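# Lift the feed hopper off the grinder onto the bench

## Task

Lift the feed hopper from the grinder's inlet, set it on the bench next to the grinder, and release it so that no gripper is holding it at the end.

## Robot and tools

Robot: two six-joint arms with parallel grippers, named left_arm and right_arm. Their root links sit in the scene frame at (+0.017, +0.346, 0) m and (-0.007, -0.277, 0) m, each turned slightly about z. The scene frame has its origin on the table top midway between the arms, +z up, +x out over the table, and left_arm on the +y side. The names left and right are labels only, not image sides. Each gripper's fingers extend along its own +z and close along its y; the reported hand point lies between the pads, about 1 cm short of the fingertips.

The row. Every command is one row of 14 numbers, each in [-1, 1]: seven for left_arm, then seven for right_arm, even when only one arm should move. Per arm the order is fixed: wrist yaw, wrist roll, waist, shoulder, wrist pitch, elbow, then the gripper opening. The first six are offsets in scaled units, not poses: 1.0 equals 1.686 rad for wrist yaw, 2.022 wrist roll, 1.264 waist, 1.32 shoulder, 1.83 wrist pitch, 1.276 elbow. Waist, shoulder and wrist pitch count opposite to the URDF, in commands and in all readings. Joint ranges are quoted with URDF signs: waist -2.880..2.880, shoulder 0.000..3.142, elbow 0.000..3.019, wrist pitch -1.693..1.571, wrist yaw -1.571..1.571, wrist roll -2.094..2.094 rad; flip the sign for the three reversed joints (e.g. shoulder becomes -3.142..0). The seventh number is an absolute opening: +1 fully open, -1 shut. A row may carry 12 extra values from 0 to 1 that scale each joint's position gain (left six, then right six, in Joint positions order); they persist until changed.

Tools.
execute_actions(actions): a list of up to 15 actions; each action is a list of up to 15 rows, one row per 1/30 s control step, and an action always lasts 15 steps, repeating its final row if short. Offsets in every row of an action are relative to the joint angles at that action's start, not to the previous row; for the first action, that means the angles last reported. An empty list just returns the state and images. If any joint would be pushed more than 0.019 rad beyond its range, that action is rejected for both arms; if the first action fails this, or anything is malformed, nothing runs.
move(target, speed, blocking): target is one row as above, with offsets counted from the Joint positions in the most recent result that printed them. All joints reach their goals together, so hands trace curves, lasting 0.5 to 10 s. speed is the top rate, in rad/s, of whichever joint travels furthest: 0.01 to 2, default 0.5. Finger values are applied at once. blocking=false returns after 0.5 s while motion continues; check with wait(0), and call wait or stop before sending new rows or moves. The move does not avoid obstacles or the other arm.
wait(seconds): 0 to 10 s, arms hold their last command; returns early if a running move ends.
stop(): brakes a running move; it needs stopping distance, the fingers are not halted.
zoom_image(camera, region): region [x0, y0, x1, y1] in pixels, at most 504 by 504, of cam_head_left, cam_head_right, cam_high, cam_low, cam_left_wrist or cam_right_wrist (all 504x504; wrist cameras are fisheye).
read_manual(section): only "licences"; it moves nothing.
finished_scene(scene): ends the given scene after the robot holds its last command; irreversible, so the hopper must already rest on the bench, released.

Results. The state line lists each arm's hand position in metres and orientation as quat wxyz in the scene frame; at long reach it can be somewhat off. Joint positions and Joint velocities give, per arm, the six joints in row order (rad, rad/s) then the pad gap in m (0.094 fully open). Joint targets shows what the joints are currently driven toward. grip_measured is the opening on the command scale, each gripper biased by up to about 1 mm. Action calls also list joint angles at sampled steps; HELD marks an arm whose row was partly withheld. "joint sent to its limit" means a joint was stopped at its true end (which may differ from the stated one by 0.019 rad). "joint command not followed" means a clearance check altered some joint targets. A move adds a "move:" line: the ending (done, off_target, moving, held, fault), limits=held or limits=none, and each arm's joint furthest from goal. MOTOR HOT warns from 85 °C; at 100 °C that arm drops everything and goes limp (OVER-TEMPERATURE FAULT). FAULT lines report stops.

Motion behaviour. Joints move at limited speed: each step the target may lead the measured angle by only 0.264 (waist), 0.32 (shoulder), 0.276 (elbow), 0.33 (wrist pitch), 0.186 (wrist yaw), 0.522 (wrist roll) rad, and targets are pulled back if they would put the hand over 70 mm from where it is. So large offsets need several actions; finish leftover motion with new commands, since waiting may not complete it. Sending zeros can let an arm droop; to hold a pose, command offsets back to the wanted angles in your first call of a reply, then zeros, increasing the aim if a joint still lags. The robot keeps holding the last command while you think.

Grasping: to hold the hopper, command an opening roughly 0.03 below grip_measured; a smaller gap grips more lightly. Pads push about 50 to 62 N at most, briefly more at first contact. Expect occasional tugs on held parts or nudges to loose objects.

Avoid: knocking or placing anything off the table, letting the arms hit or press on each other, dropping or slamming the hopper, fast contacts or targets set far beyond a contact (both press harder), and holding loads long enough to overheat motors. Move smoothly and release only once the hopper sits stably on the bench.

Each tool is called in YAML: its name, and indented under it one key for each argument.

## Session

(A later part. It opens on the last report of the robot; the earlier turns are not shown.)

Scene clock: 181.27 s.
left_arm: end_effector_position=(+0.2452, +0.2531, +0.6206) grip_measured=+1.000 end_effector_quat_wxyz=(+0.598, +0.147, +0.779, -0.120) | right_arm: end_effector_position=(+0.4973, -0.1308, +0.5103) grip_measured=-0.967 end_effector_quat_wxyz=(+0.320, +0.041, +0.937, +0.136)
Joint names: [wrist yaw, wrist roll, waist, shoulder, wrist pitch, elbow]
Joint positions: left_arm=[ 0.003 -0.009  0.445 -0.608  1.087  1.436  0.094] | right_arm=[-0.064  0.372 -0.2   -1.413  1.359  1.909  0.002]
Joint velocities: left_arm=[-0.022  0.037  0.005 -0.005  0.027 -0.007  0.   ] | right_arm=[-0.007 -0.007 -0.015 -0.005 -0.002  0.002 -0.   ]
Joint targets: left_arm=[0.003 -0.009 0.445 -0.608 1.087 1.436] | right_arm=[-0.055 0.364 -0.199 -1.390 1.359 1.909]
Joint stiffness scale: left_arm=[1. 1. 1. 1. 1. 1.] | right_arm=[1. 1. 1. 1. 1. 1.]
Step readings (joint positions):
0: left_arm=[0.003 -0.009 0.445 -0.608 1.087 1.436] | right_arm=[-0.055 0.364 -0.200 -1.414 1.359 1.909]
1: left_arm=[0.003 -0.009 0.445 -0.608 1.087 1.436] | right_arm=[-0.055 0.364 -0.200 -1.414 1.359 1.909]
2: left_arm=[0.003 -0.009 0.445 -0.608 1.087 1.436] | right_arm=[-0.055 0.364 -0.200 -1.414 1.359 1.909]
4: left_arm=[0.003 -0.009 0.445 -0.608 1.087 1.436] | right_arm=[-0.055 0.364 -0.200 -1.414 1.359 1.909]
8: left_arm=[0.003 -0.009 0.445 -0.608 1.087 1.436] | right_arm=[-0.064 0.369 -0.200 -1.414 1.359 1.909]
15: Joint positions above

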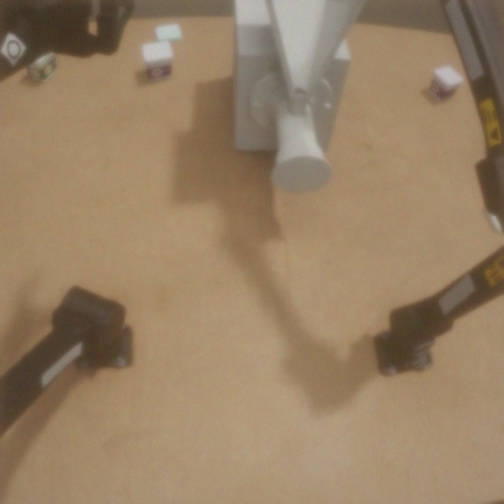

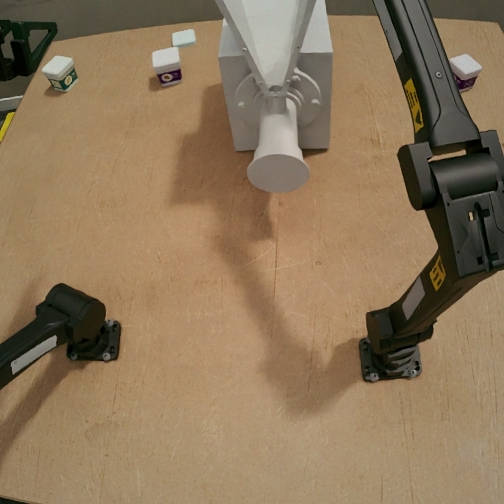

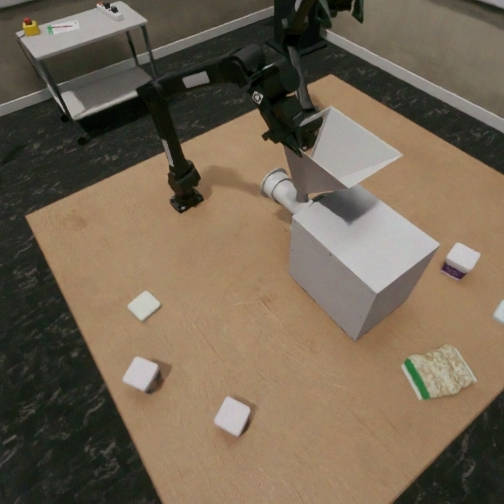

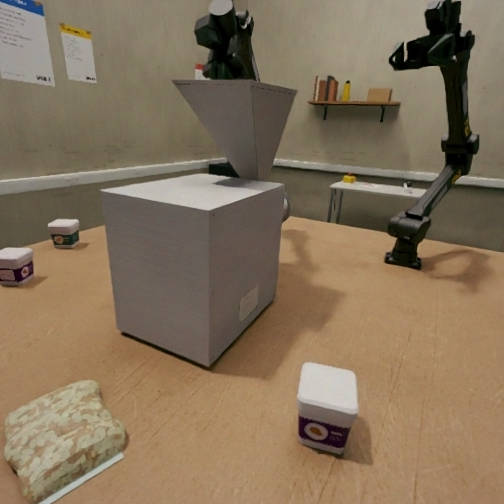

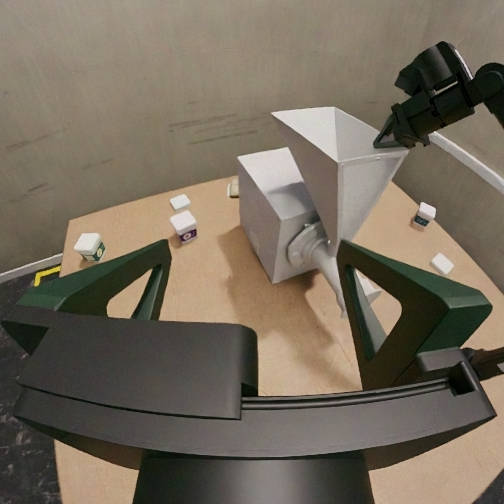

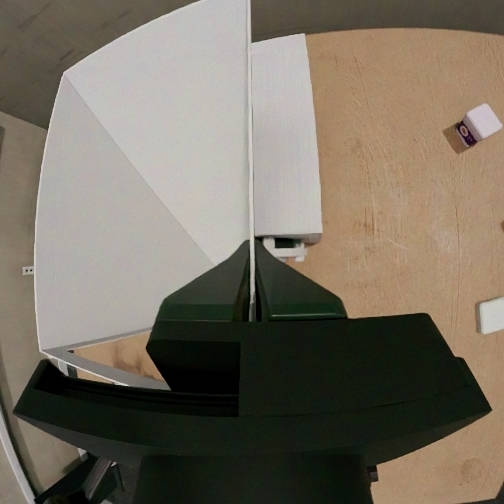

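execute_actions:
  actions:
    - [[0,0,0,0,0,0,1,0,0,0,0.017,0,0.02,-1],[0,0,0,0,0,0,1,0,0,0,0.017,0,0.035,-1],[0,0,0,0,0,0,1,0,0,0,0.017,0,0.05,-1],[0,0,0,0,0,0,1,0,0,0,0.015,0.004,0.058,-1],[0,0,0,0,0,0,1,0,0,0,0.012,0.008,0.067,-1],[0,0,0,0,0,0,1,0,0,0,0.009,0.012,0.076,-1],[0,0,0,0,0,0,1,0,0,0,0.006,0.016,0.085,-1],[0,0,0,0,0,0,1,0,0,0,0.003,0.020,0.094,-1],[0,0,0,0,0,0,1,0,0,0,0.001,0.025,0.103,-1],[0,0,0,0,0,0,1,0,0,0,-0.002,0.029,0.112,-1],[0,0,0,0,0,0,1,0,0,0,-0.005,0.033,0.121,-1],[0,0,0,0,0,0,1,0,0,0,-0.008,0.037,0.13,-1],[0,0,0,0,0,0,1,0,0,0,-0.010,0.041,0.139,-1],[0,0,0,0,0,0,1,0,0,0,-0.013,0.045,0.147,-1]]

wait:
  seconds: 0.3

zoom_image:
  camera: "cam_head_right"
  region: [200, 0, 360, 140]

Scene clock: 197.10 s.
left_arm: end_effector_position=(+0.2452, +0.2531, +0.6206) grip_measured=+1.000 end_effector_quat_wxyz=(+0.598, +0.147, +0.779, -0.120) | right_arm: end_effector_position=(+0.4952, -0.1293, +0.5131) grip_measured=-0.968 end_effector_quat_wxyz=(+0.298, +0.043, +0.944, +0.134)
Joint names: [wrist yaw, wrist roll, waist, shoulder, wrist pitch, elbow]
Joint positions: left_arm=[ 0.003 -0.009  0.445 -0.608  1.087  1.436  0.094] | right_arm=[-0.071  0.377 -0.201 -1.447  1.436  1.973  0.002]
Joint velocities: left_arm=[-0.022 -0.037  0.015 -0.005 -0.002 -0.007  0.   ] | right_arm=[ 0.007  0.037  0.005 -0.093  0.178  0.134  0.001]
Joint targets: left_arm=[0.003 -0.009 0.445 -0.608 1.087 1.436] | right_arm=[-0.064 0.372 -0.200 -1.430 1.441 2.097]
Joint stiffness scale: left_arm=[1. 1. 1. 1. 1. 1.] | right_arm=[1. 1. 1. 1. 1. 1.]
Step readings (joint positions):
0: left_arm=[0.003 -0.009 0.445 -0.608 1.087 1.436] | right_arm=[-0.064 0.373 -0.200 -1.413 1.359 1.909]
1: left_arm=[0.003 -0.009 0.445 -0.608 1.087 1.436] | right_arm=[-0.066 0.374 -0.200 -1.413 1.359 1.909]
2: left_arm=[0.003 -0.009 0.445 -0.608 1.087 1.436] | right_arm=[-0.066 0.375 -0.200 -1.413 1.359 1.909]
4: left_arm=[0.003 -0.009 0.445 -0.608 1.087 1.436] | right_arm=[-0.067 0.375 -0.200 -1.413 1.359 1.910]
8: left_arm=[0.003 -0.009 0.445 -0.608 1.087 1.436] | right_arm=[-0.069 0.377 -0.200 -1.416 1.373 1.920]
15: Joint positions above

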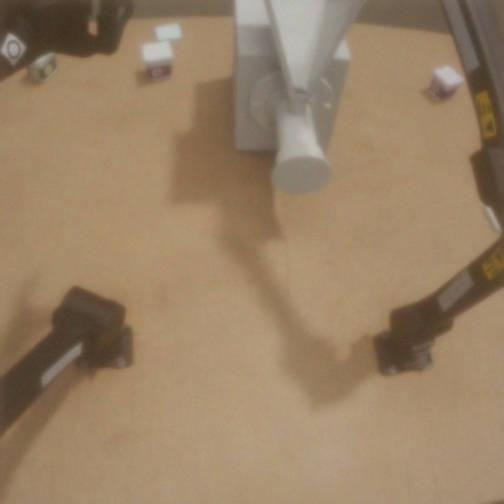

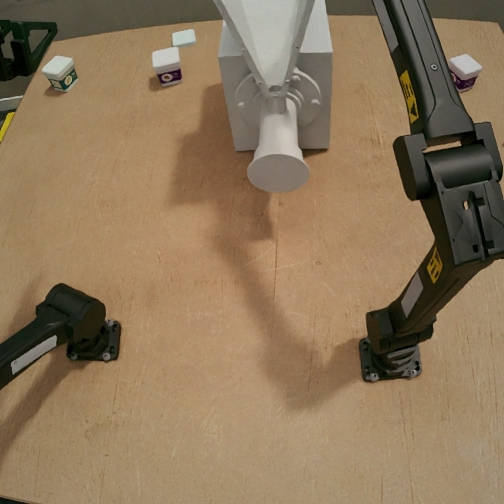

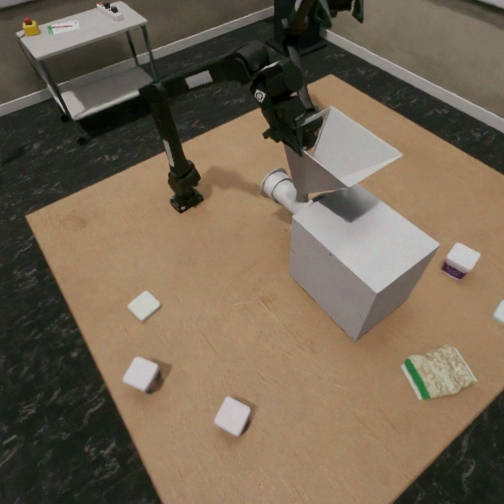

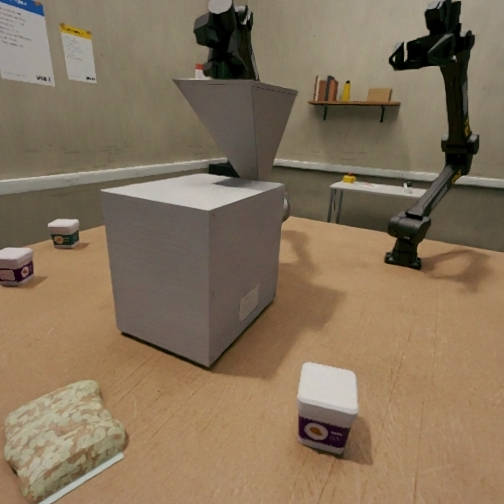

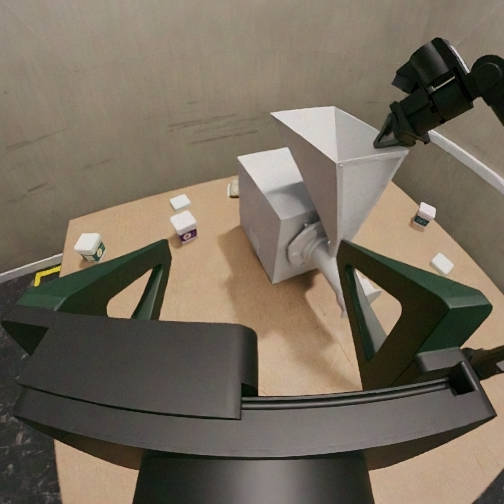

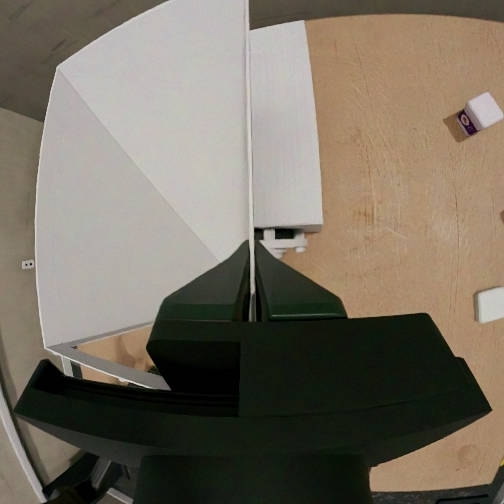

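Scene clock: 197.40 s.
left_arm: end_effector_position=(+0.2452, +0.2531, +0.6206) grip_measured=+1.000 end_effector_quat_wxyz=(+0.598, +0.147, +0.779, -0.120) | right_arm: end_effector_position=(+0.4950, -0.1292, +0.5130) grip_measured=-0.968 end_effector_quat_wxyz=(+0.295, +0.043, +0.945, +0.133)
Joint names: [wrist yaw, wrist roll, waist, shoulder, wrist pitch, elbow]
Joint positions: left_arm=[ 0.003 -0.009  0.445 -0.608  1.087  1.436  0.094] | right_arm=[-0.071  0.377 -0.202 -1.45   1.443  1.979  0.002]
Joint velocities: left_arm=[-0.051  0.007  0.015  0.005 -0.002  0.007  0.   ] | right_arm=[ 0.066  0.037  0.015  0.015 -0.012  0.012  0.   ]
Joint targets: left_arm=[0.003 -0.009 0.445 -0.608 1.087 1.436] | right_arm=[-0.064 0.372 -0.200 -1.430 1.441 2.096]
Joint stiffness scale: left_arm=[1. 1. 1. 1. 1. 1.] | right_arm=[1. 1. 1. 1. 1. 1.]
wait: 0.30 s; at rest by 0.23 s

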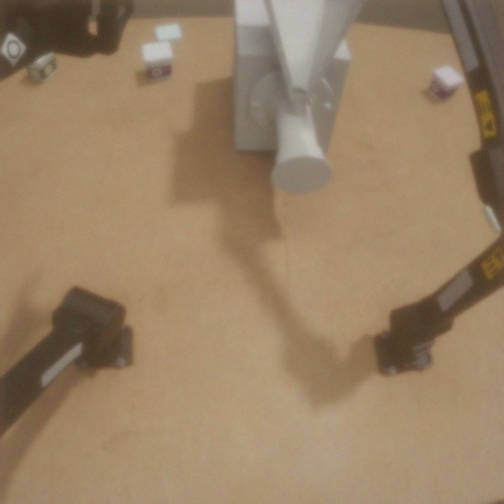

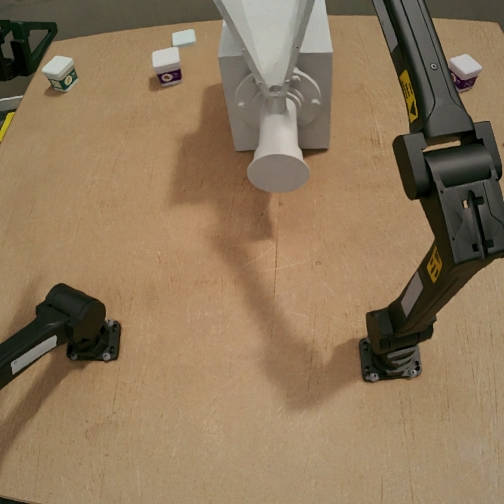

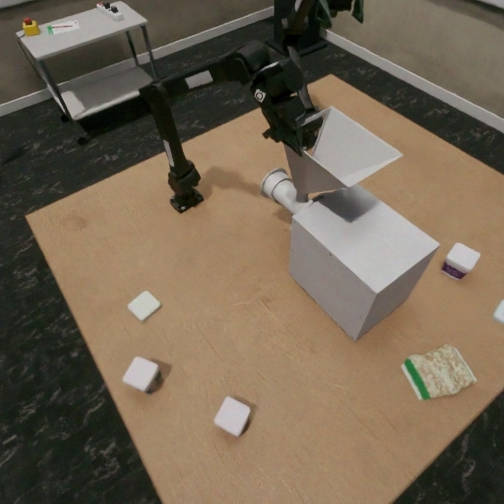

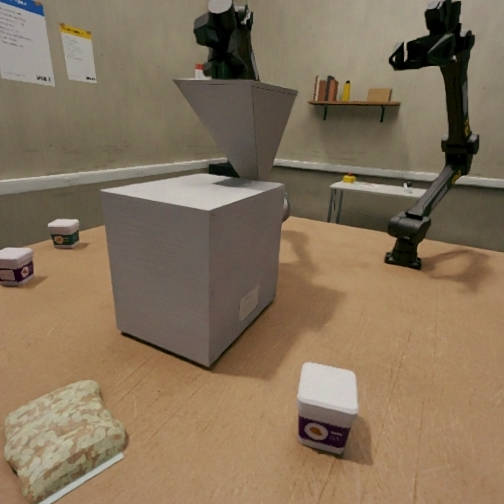

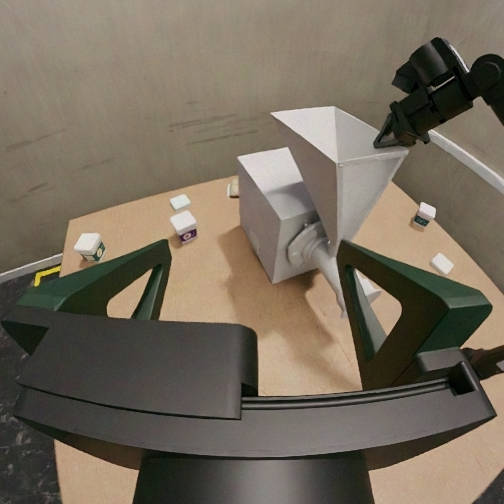

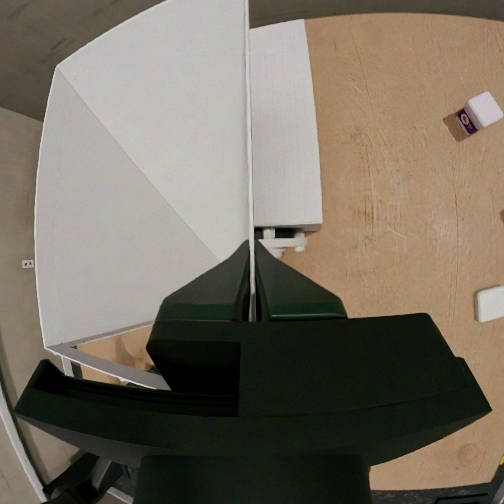

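Region (200, 0, 360, 140) of cam_head_right's 504x504 image, scaled by 3.150, with more detail than that image has; it fills the top 441 rows of this view, and the rest is white.

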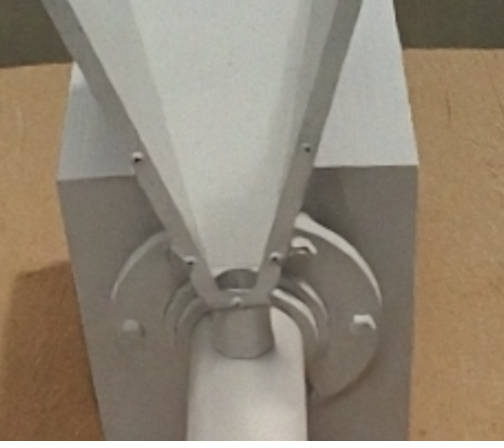

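execute_actions:
  actions:
    - [[0,0,0,0,0,0,1,0,0,0.005,0.015,0,0.092,-1],[0,0,0,0,0,0,1,-0.003,0.002,0.009,0.015,0,0.092,-1],[0,0,0,0,0,0,1,-0.006,0.004,0.013,0.015,0,0.092,-1],[0,0,0,0,0,0,1,-0.009,0.006,0.016,0.015,0,0.092,-1],[0,0,0,0,0,0,1,-0.012,0.008,0.019,0.015,0,0.095,-1],[0,0,0,0,0,0,1,-0.015,0.010,0.022,0.015,0,0.098,-1],[0,0,0,0,0,0,1,-0.018,0.012,0.025,0.015,0,0.101,-1],[0,0,0,0,0,0,1,-0.018,0.012,0.025,0.015,0,0.105,-1],[0,0,0,0,0,0,1,-0.018,0.012,0.025,0.015,0,0.11,-1],[0,0,0,0,0,0,1,-0.018,0.012,0.025,0.015,0,0.115,-1],[0,0,0,0,0,0,1,-0.018,0.012,0.025,0.015,0,0.12,-1]]

zoom_image:
  camera: "cam_head_right"
  region: [200, 0, 360, 140]

Scene clock: 216.53 s.
left_arm: end_effector_position=(+0.2452, +0.2531, +0.6206) grip_measured=+1.000 end_effector_quat_wxyz=(+0.598, +0.147, +0.779, -0.120) | right_arm: end_effector_position=(+0.4949, -0.1303, +0.5131) grip_measured=-0.968 end_effector_quat_wxyz=(+0.287, +0.044, +0.946, +0.143)
Joint names: [wrist yaw, wrist roll, waist, shoulder, wrist pitch, elbow]
Joint positions: left_arm=[ 0.003 -0.009  0.445 -0.608  1.087  1.436  0.094] | right_arm=[-0.099  0.379 -0.19  -1.456  1.457  1.989  0.002]
Joint velocities: left_arm=[ 0.051  0.051  0.015  0.005 -0.007 -0.012  0.   ] | right_arm=[-0.11  -0.007  0.005  0.005 -0.007  0.012 -0.   ]
Joint targets: left_arm=[0.003 -0.009 0.445 -0.608 1.087 1.436] | right_arm=[-0.101 0.399 -0.172 -1.432 1.444 2.118]
Joint stiffness scale: left_arm=[1. 1. 1. 1. 1. 1.] | right_arm=[1. 1. 1. 1. 1. 1.]
Step readings (joint positions):
0: left_arm=[0.003 -0.009 0.445 -0.608 1.087 1.436] | right_arm=[-0.071 0.377 -0.202 -1.450 1.443 1.979]
1: left_arm=[0.003 -0.009 0.445 -0.608 1.087 1.436] | right_arm=[-0.073 0.377 -0.202 -1.450 1.443 1.979]
2: left_arm=[0.003 -0.009 0.445 -0.608 1.087 1.436] | right_arm=[-0.075 0.377 -0.202 -1.450 1.443 1.979]
4: left_arm=[0.003 -0.009 0.445 -0.608 1.087 1.436] | right_arm=[-0.081 0.377 -0.200 -1.450 1.443 1.979]
8: left_arm=[0.003 -0.009 0.445 -0.608 1.087 1.436] | right_arm=[-0.097 0.378 -0.191 -1.453 1.450 1.983]
15: Joint positions above

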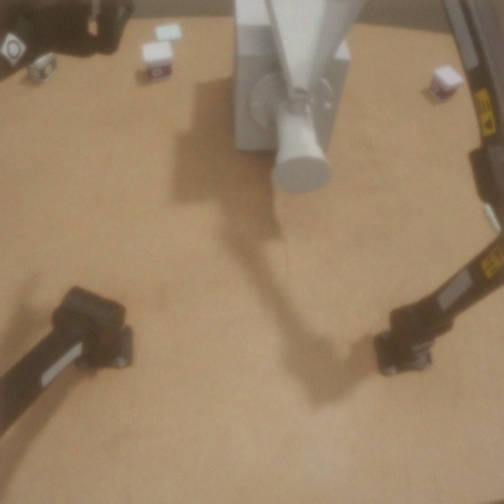

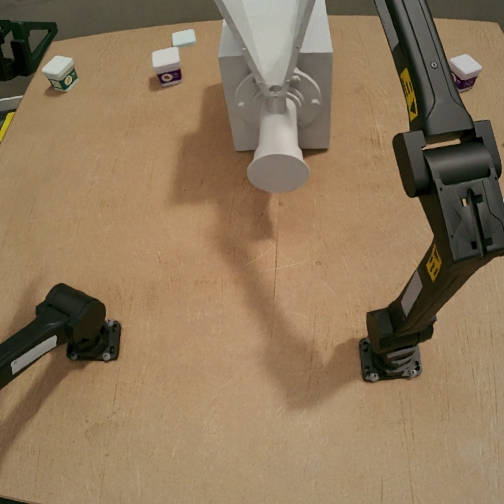

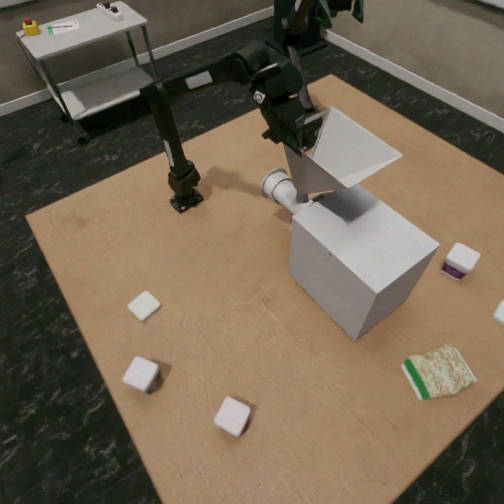

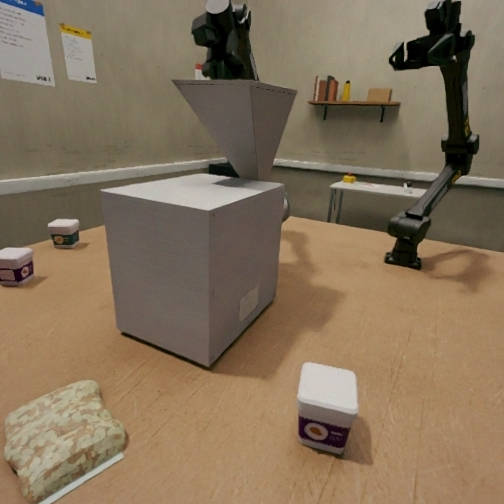

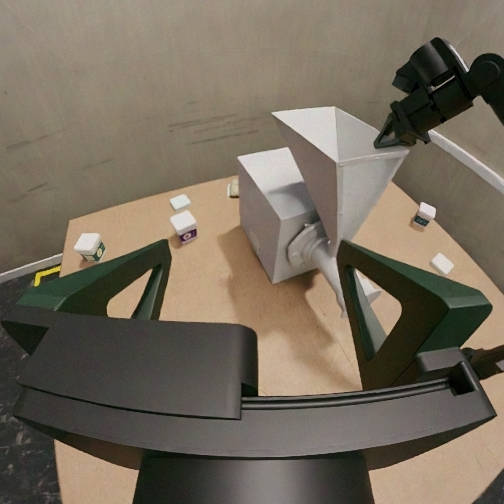

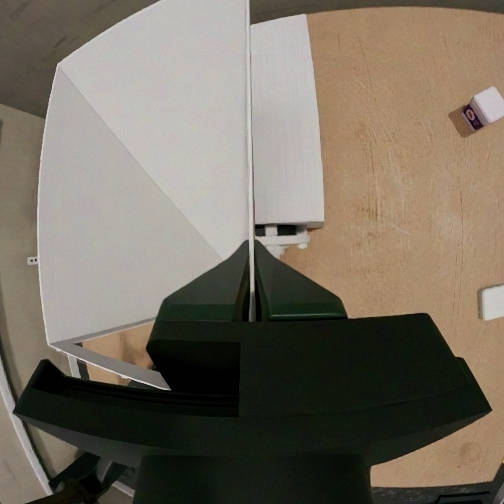

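Region (200, 0, 360, 140) of cam_head_right's 504x504 image, scaled by 3.150, with more detail than that image has; it fills the top 441 rows of this view, and the rest is white.

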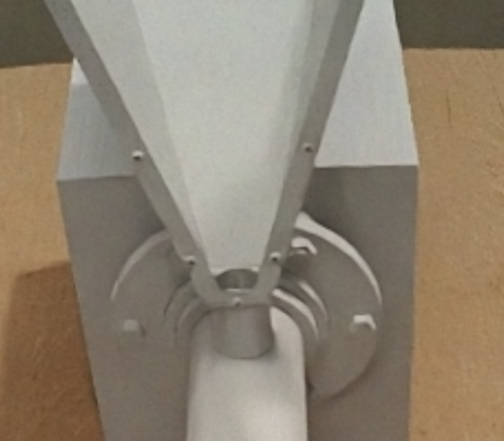

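execute_actions:
  actions:
    - [[0,0,0,0,0,0,1,0,0.01,0.016,0.018,0,0.10,-1],[0,0,0,0,0,0,1,0,0.012,0.019,0.018,0,0.10,-1],[0,0,0,0,0,0,1,0,0.014,0.022,0.018,0,0.10,-1],[0,0,0,0,0,0,1,0,0.016,0.025,0.018,0,0.10,-1],[0,0,0,0,0,0,1,0,0.018,0.028,0.018,0,0.10,-1],[0,0,0,0,0,0,1,0,0.02,0.031,0.018,0,0.10,-1],[0,0,0,0,0,0,1,0,0.02,0.034,0.018,0,0.105,-1],[0,0,0,0,0,0,1,0,0.02,0.034,0.018,0,0.11,-1],[0,0,0,0,0,0,1,0,0.02,0.034,0.018,0,0.115,-1]]

zoom_image:
  camera: "cam_head_right"
  region: [200, 0, 360, 140]

Scene clock: 230.90 s.
left_arm: end_effector_position=(+0.2452, +0.2531, +0.6206) grip_measured=+1.000 end_effector_quat_wxyz=(+0.598, +0.147, +0.779, -0.120) | right_arm: end_effector_position=(+0.4943, -0.1331, +0.5121) grip_measured=-0.968 end_effector_quat_wxyz=(+0.282, +0.051, +0.947, +0.144)
Joint names: [wrist yaw, wrist roll, waist, shoulder, wrist pitch, elbow]
Joint positions: left_arm=[ 0.003 -0.009  0.445 -0.608  1.087  1.436  0.094] | right_arm=[-0.105  0.387 -0.183 -1.459  1.469  1.994  0.002]
Joint velocities: left_arm=[ 0.007 -0.022  0.005  0.005  0.002 -0.002  0.   ] | right_arm=[-0.007 -0.125  0.024  0.015  0.007 -0.002  0.   ]
Joint targets: left_arm=[0.003 -0.009 0.445 -0.608 1.087 1.436] | right_arm=[-0.100 0.415 -0.151 -1.435 1.458 2.120]
Joint stiffness scale: left_arm=[1. 1. 1. 1. 1. 1.] | right_arm=[1. 1. 1. 1. 1. 1.]
Step readings (joint positions):
0: left_arm=[0.003 -0.009 0.445 -0.608 1.087 1.436] | right_arm=[-0.099 0.379 -0.190 -1.456 1.457 1.989]
1: left_arm=[0.003 -0.009 0.445 -0.608 1.087 1.436] | right_arm=[-0.099 0.379 -0.190 -1.456 1.459 1.990]
2: left_arm=[0.003 -0.009 0.445 -0.608 1.087 1.436] | right_arm=[-0.099 0.379 -0.190 -1.457 1.460 1.991]
4: left_arm=[0.003 -0.009 0.445 -0.608 1.087 1.436] | right_arm=[-0.099 0.380 -0.189 -1.458 1.463 1.992]
8: left_arm=[0.003 -0.009 0.445 -0.608 1.087 1.436] | right_arm=[-0.104 0.386 -0.184 -1.458 1.467 1.992]
15: Joint positions above

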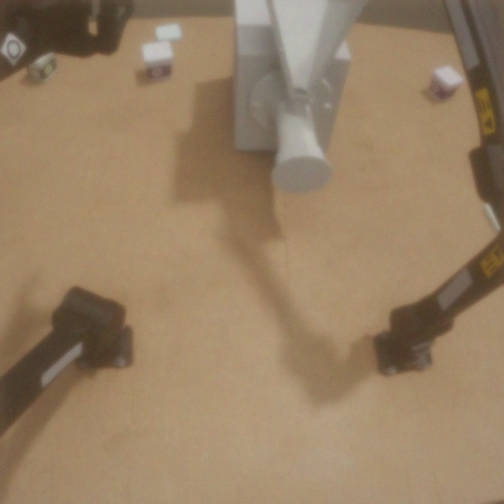

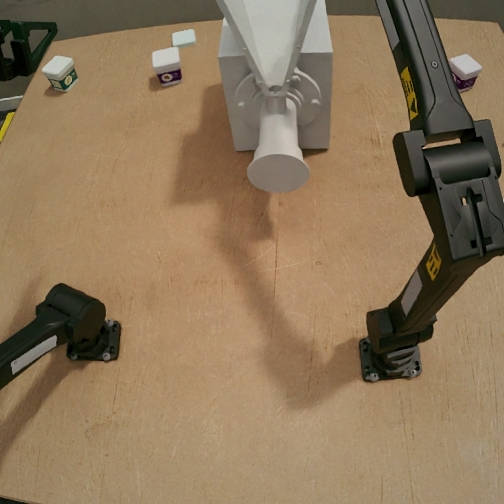

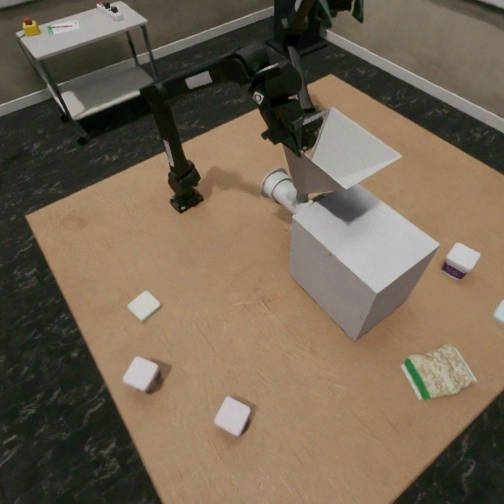

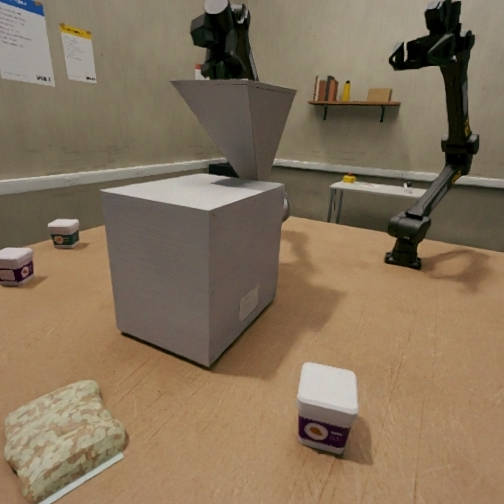

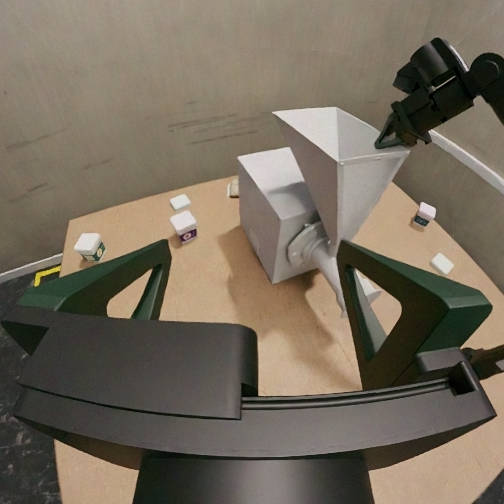

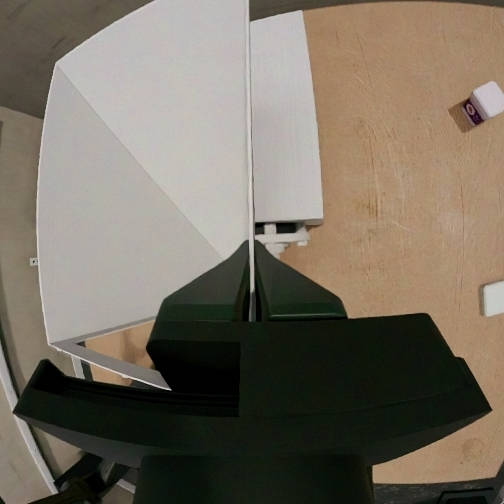

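Region (200, 0, 360, 140) of cam_head_right's 504x504 image, scaled by 3.150, with more detail than that image has; it fills the top 441 rows of this view, and the rest is white.

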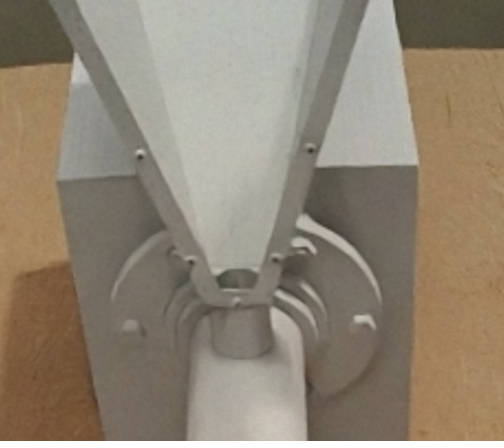

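execute_actions:
  actions:
    - [[0,0,0,0,0,0,1,0,0.015,0.028,0.020,-0.006,0.09,-1],[0,0,0,0,0,0,1,0,0.015,0.028,0.023,-0.010,0.08,-1],[0,0,0,0,0,0,1,0,0.015,0.028,0.026,-0.014,0.07,-1],[0,0,0,0,0,0,1,0,0.015,0.028,0.029,-0.018,0.065,-1],[0,0,0,0,0,0,1,0,0.015,0.028,0.032,-0.022,0.065,-1],[0,0,0,0,0,0,1,0,0.015,0.028,0.035,-0.026,0.065,-1],[0,0,0,0,0,0,1,0,0.015,0.028,0.038,-0.030,0.065,-1],[0,0,0,0,0,0,1,0,0.015,0.028,0.041,-0.033,0.065,-1]]

zoom_image:
  camera: "cam_head_right"
  region: [200, 0, 360, 140]

Scene clock: 246.67 s.
left_arm: end_effector_position=(+0.2452, +0.2531, +0.6206) grip_measured=+1.000 end_effector_quat_wxyz=(+0.598, +0.147, +0.779, -0.120) | right_arm: end_effector_position=(+0.4944, -0.1333, +0.5122) grip_measured=-0.968 end_effector_quat_wxyz=(+0.281, +0.051, +0.947, +0.146)
Joint names: [wrist yaw, wrist roll, waist, shoulder, wrist pitch, elbow]
Joint positions: left_arm=[ 0.003 -0.009  0.445 -0.608  1.087  1.436  0.094] | right_arm=[-0.108  0.387 -0.182 -1.459  1.469  1.994  0.002]
Joint velocities: left_arm=[ 0.022  0.007  0.005 -0.005  0.012 -0.007  0.   ] | right_arm=[-0.007  0.022  0.034  0.005 -0.002  0.012 -0.001]
Joint targets: left_arm=[0.003 -0.009 0.445 -0.608 1.087 1.436] | right_arm=[-0.105 0.416 -0.149 -1.406 1.410 2.074]
Joint stiffness scale: left_arm=[1. 1. 1. 1. 1. 1.] | right_arm=[1. 1. 1. 1. 1. 1.]
Step readings (joint positions):
0: left_arm=[0.003 -0.009 0.445 -0.608 1.087 1.436] | right_arm=[-0.105 0.387 -0.183 -1.459 1.469 1.994]
1: left_arm=[0.003 -0.009 0.445 -0.608 1.087 1.436] | right_arm=[-0.106 0.387 -0.183 -1.459 1.469 1.994]
2: left_arm=[0.003 -0.009 0.445 -0.608 1.087 1.436] | right_arm=[-0.107 0.387 -0.183 -1.459 1.469 1.994]
4: left_arm=[0.003 -0.009 0.445 -0.608 1.087 1.436] | right_arm=[-0.108 0.387 -0.182 -1.459 1.469 1.994]
8: left_arm=[0.003 -0.009 0.445 -0.608 1.087 1.436] | right_arm=[-0.108 0.387 -0.182 -1.459 1.469 1.994]
15: Joint positions above

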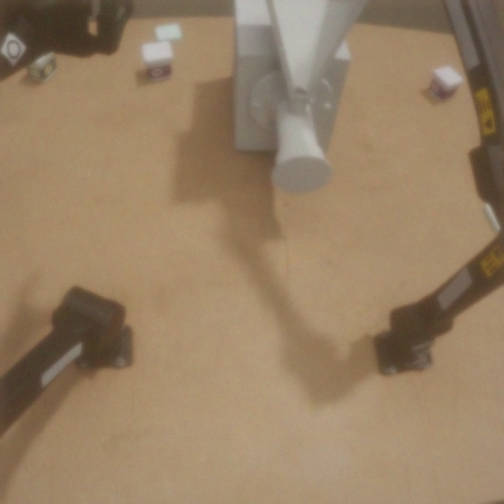

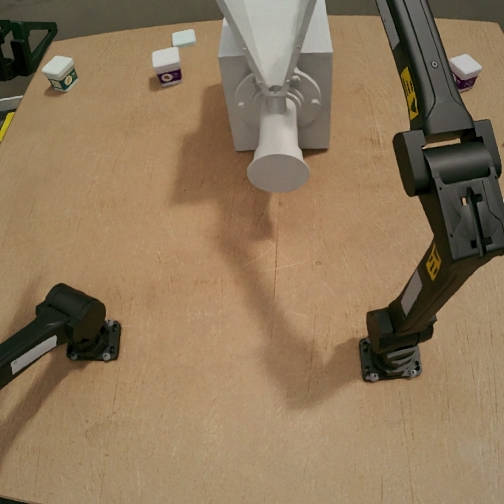

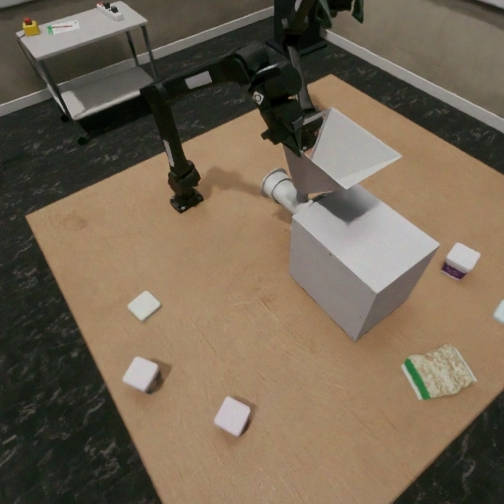

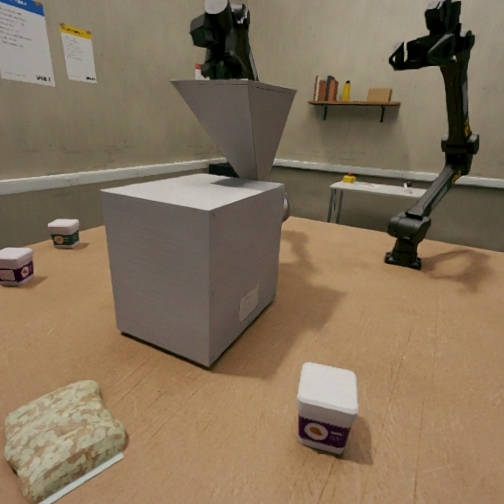

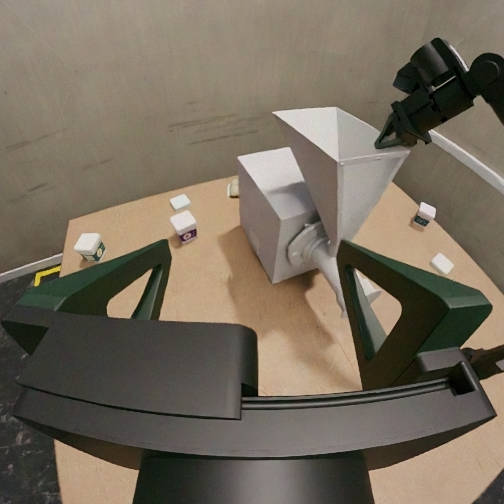

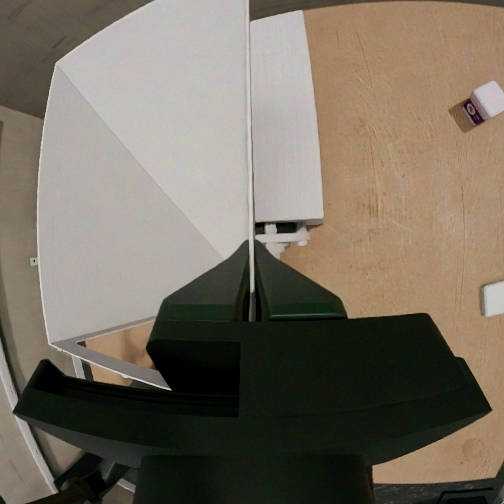

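Region (200, 0, 360, 140) of cam_head_right's 504x504 image, scaled by 3.150, with more detail than that image has; it fills the top 441 rows of this view, and the rest is white.

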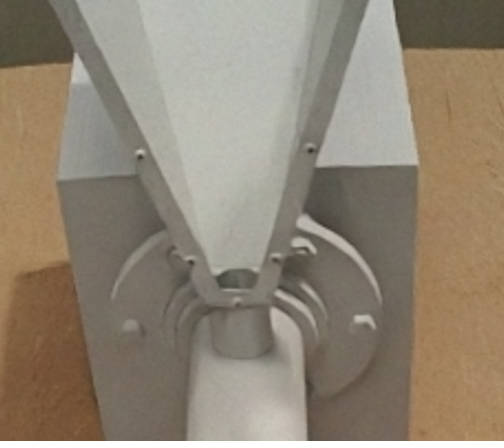

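execute_actions:
  actions:
    - [[0,0,0,0,0,0,1,0,0.015,0.035,0.03,-0.025,0.06,-1],[0,0,0,0,0,0,1,0,0.015,0.035,0.02,-0.025,0.06,-1],[0,0,0,0,0,0,1,0,0.015,0.035,0.01,-0.025,0.06,-1],[0,0,0,0,0,0,1,0,0.015,0.035,0.0,-0.025,0.06,-1],[0,0,0,0,0,0,1,0,0.015,0.035,-0.005,-0.025,0.07,-1],[0,0,0,0,0,0,1,0,0.015,0.035,-0.005,-0.025,0.08,-1],[0,0,0,0,0,0,1,0,0.015,0.035,-0.005,-0.025,0.09,-1],[0,0,0,0,0,0,1,0,0.015,0.035,-0.005,-0.025,0.10,-1],[0,0,0,0,0,0,1,0,0.015,0.035,-0.005,-0.025,0.11,-1],[0,0,0,0,0,0,1,0,0.015,0.035,-0.005,-0.025,0.12,-1],[0,0,0,0,0,0,1,0,0.015,0.035,-0.005,-0.025,0.13,-1]]

zoom_image:
  camera: "cam_head_right"
  region: [200, 0, 360, 140]

Scene clock: 272.53 s.
left_arm: end_effector_position=(+0.2452, +0.2531, +0.6206) grip_measured=+1.000 end_effector_quat_wxyz=(+0.598, +0.147, +0.779, -0.120) | right_arm: end_effector_position=(+0.4960, -0.1324, +0.5125) grip_measured=-0.968 end_effector_quat_wxyz=(+0.278, +0.048, +0.948, +0.148)
Joint names: [wrist yaw, wrist roll, waist, shoulder, wrist pitch, elbow]
Joint positions: left_arm=[ 0.003 -0.009  0.445 -0.608  1.087  1.436  0.094] | right_arm=[-0.118  0.38  -0.18  -1.468  1.477  2.006  0.002]
Joint velocities: left_arm=[ 0.022  0.051 -0.005  0.005 -0.007  0.002  0.   ] | right_arm=[ 0.037 -0.037  0.015  0.015 -0.002 -0.002  0.   ]
Joint targets: left_arm=[0.003 -0.009 0.445 -0.608 1.087 1.436] | right_arm=[-0.109 0.414 -0.141 -1.466 1.427 2.149]
Joint stiffness scale: left_arm=[1. 1. 1. 1. 1. 1.] | right_arm=[1. 1. 1. 1. 1. 1.]
Step readings (joint positions):
0: left_arm=[0.003 -0.009 0.445 -0.608 1.087 1.436] | right_arm=[-0.108 0.387 -0.182 -1.459 1.469 1.994]
1: left_arm=[0.003 -0.009 0.445 -0.608 1.087 1.436] | right_arm=[-0.109 0.387 -0.181 -1.459 1.469 1.994]
2: left_arm=[0.003 -0.009 0.445 -0.608 1.087 1.436] | right_arm=[-0.111 0.387 -0.181 -1.459 1.469 1.994]
4: left_arm=[0.003 -0.009 0.445 -0.608 1.087 1.436] | right_arm=[-0.114 0.387 -0.180 -1.460 1.469 1.994]
8: left_arm=[0.003 -0.009 0.445 -0.608 1.087 1.436] | right_arm=[-0.115 0.387 -0.180 -1.461 1.469 1.995]
15: Joint positions above

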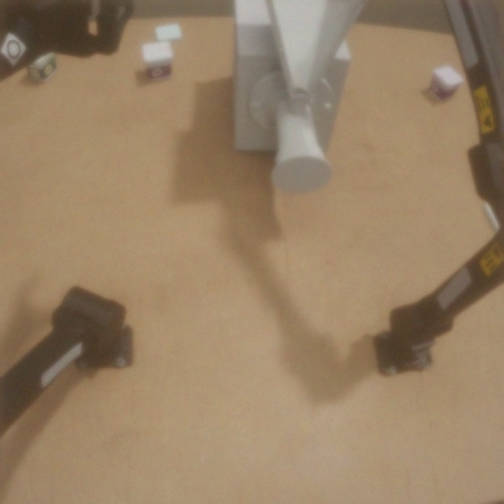

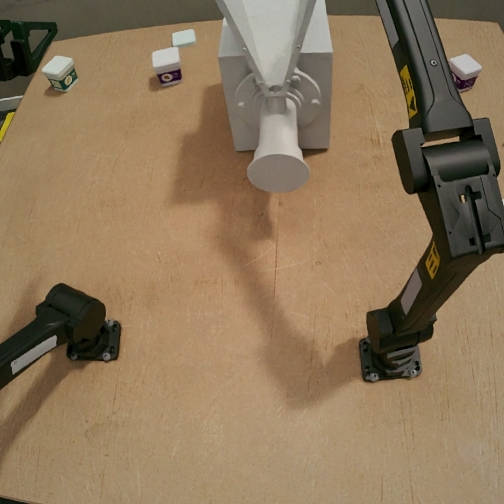

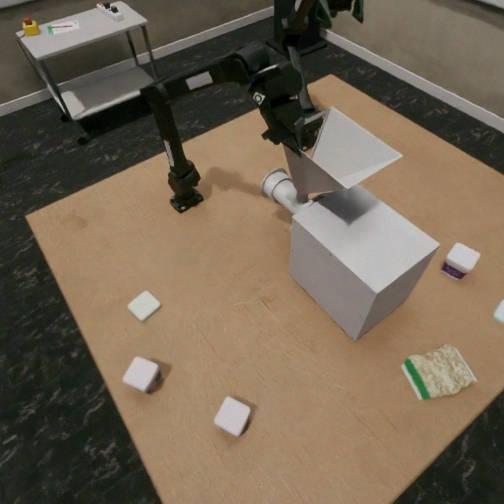

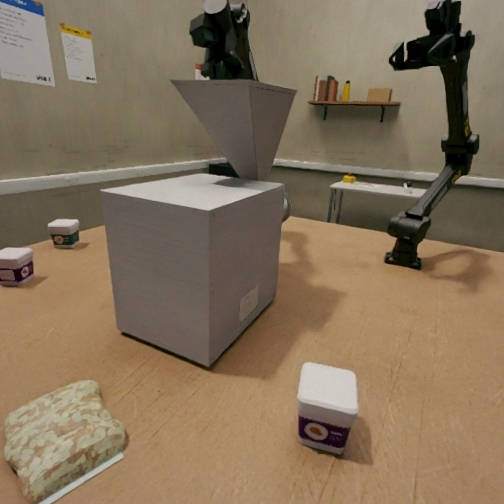

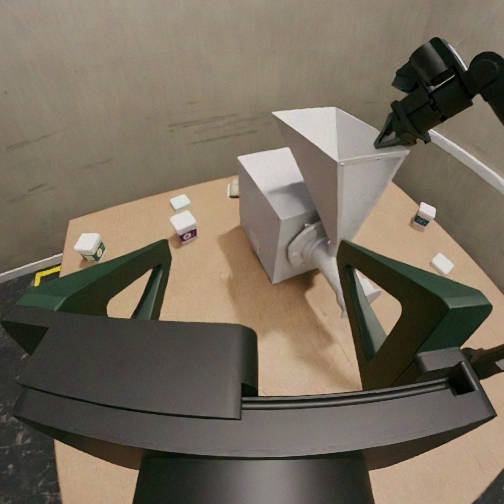

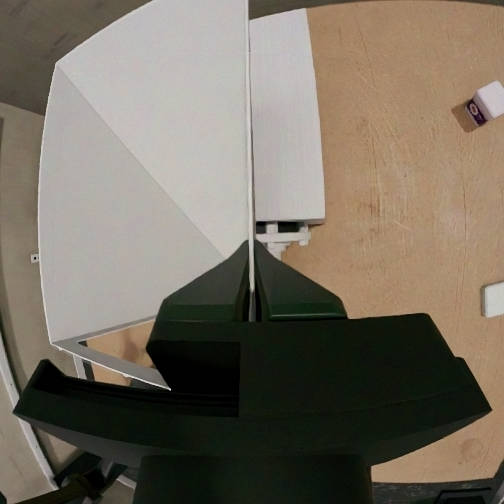

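Region (200, 0, 360, 140) of cam_head_right's 504x504 image, scaled by 3.150, with more detail than that image has; it fills the top 441 rows of this view, and the rest is white.

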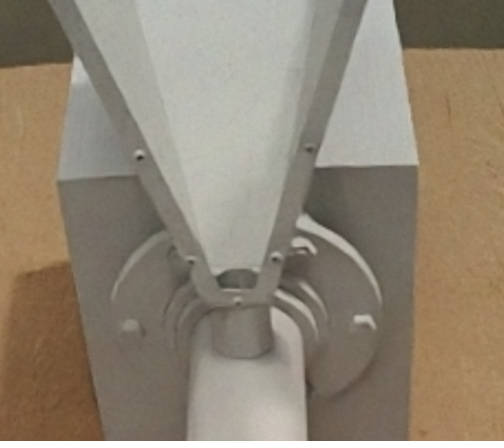

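move:
  target: [-0.648,-0.263,0.619,-0.221,-0.266,-0.342,1,0,0.005,0.01,0.012,-0.01,0.04,-1]
  speed: 1.0

Scene clock: 332.83 s.
left_arm: end_effector_position=(+0.2991, +0.0821, +0.4329) grip_measured=+1.000 end_effector_quat_wxyz=(+0.620, -0.019, +0.784, -0.023) | right_arm: end_effector_position=(+0.4954, -0.1318, +0.5105) grip_measured=-0.968 end_effector_quat_wxyz=(+0.276, +0.044, +0.949, +0.146)
Joint names: [wrist yaw, wrist roll, waist, shoulder, wrist pitch, elbow]
Joint positions: left_arm=[-1.088 -0.531  1.22  -0.905  0.622  1.007  0.094] | right_arm=[-0.117  0.373 -0.181 -1.468  1.48   2.003  0.002]
Joint velocities: left_arm=[-0.022 -0.022 -0.015  0.015 -0.007 -0.002  0.   ] | right_arm=[ 0.066 -0.051  0.034  0.015  0.012 -0.002 -0.001]
Joint targets: left_arm=[-1.089 -0.541 1.227 -0.900 0.600 1.000] | right_arm=[-0.119 0.391 -0.167 -1.452 1.459 2.057]
Joint stiffness scale: left_arm=[1. 1. 1. 1. 1. 1.] | right_arm=[1. 1. 1. 1. 1. 1.]
move: off_target (left_arm, right_arm); limits=none; left_arm: farthest joint: the wrist pitch, 0.022 radians from its target (0.487 radians at the start); right_arm: farthest joint: the elbow, 0.054 radians from its target (0.051 radians at the start)

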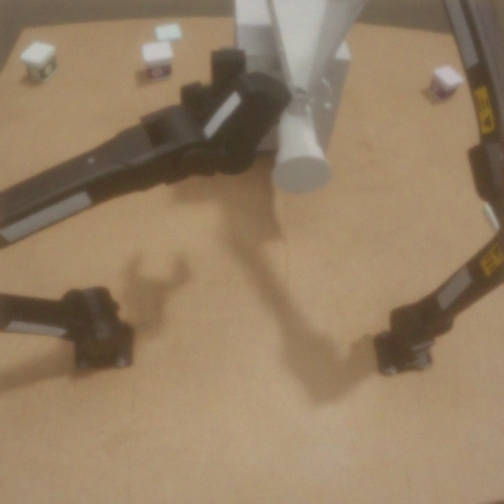

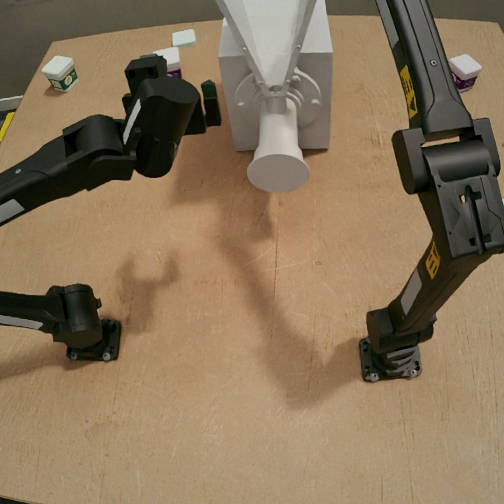

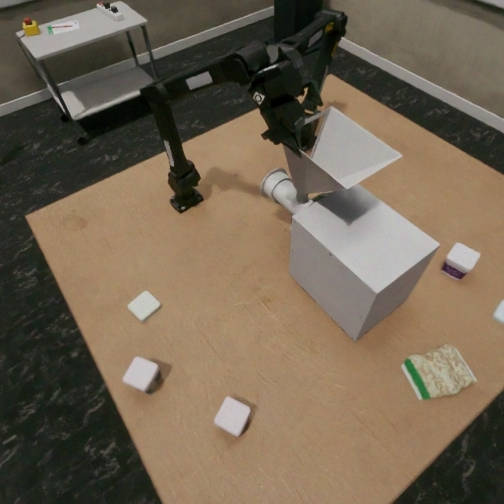

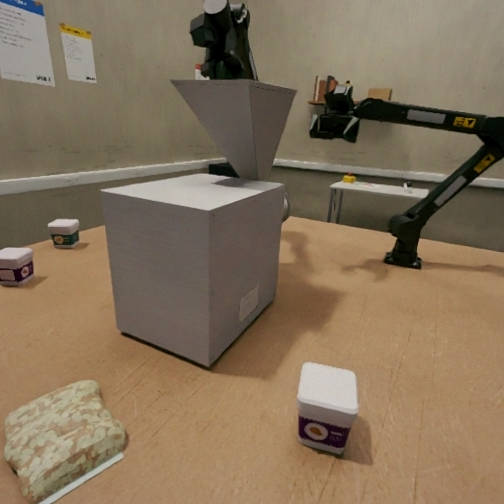

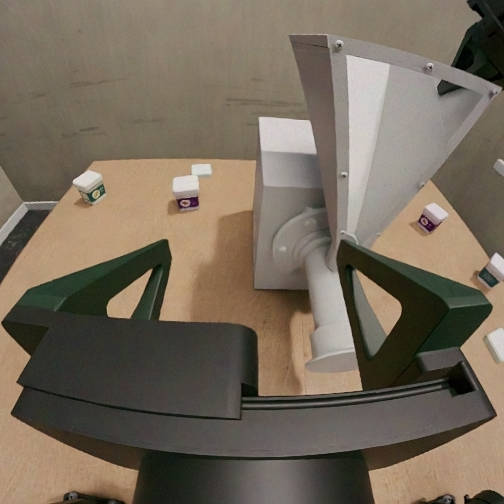

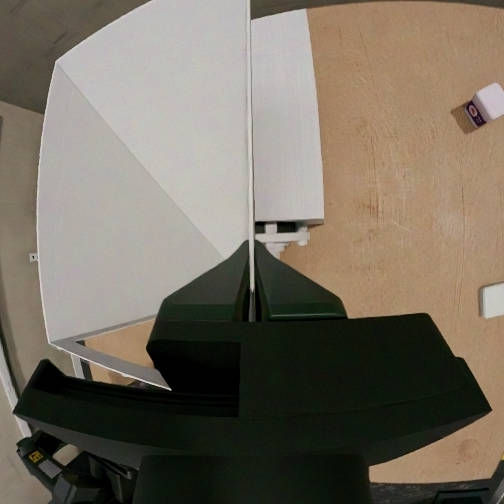

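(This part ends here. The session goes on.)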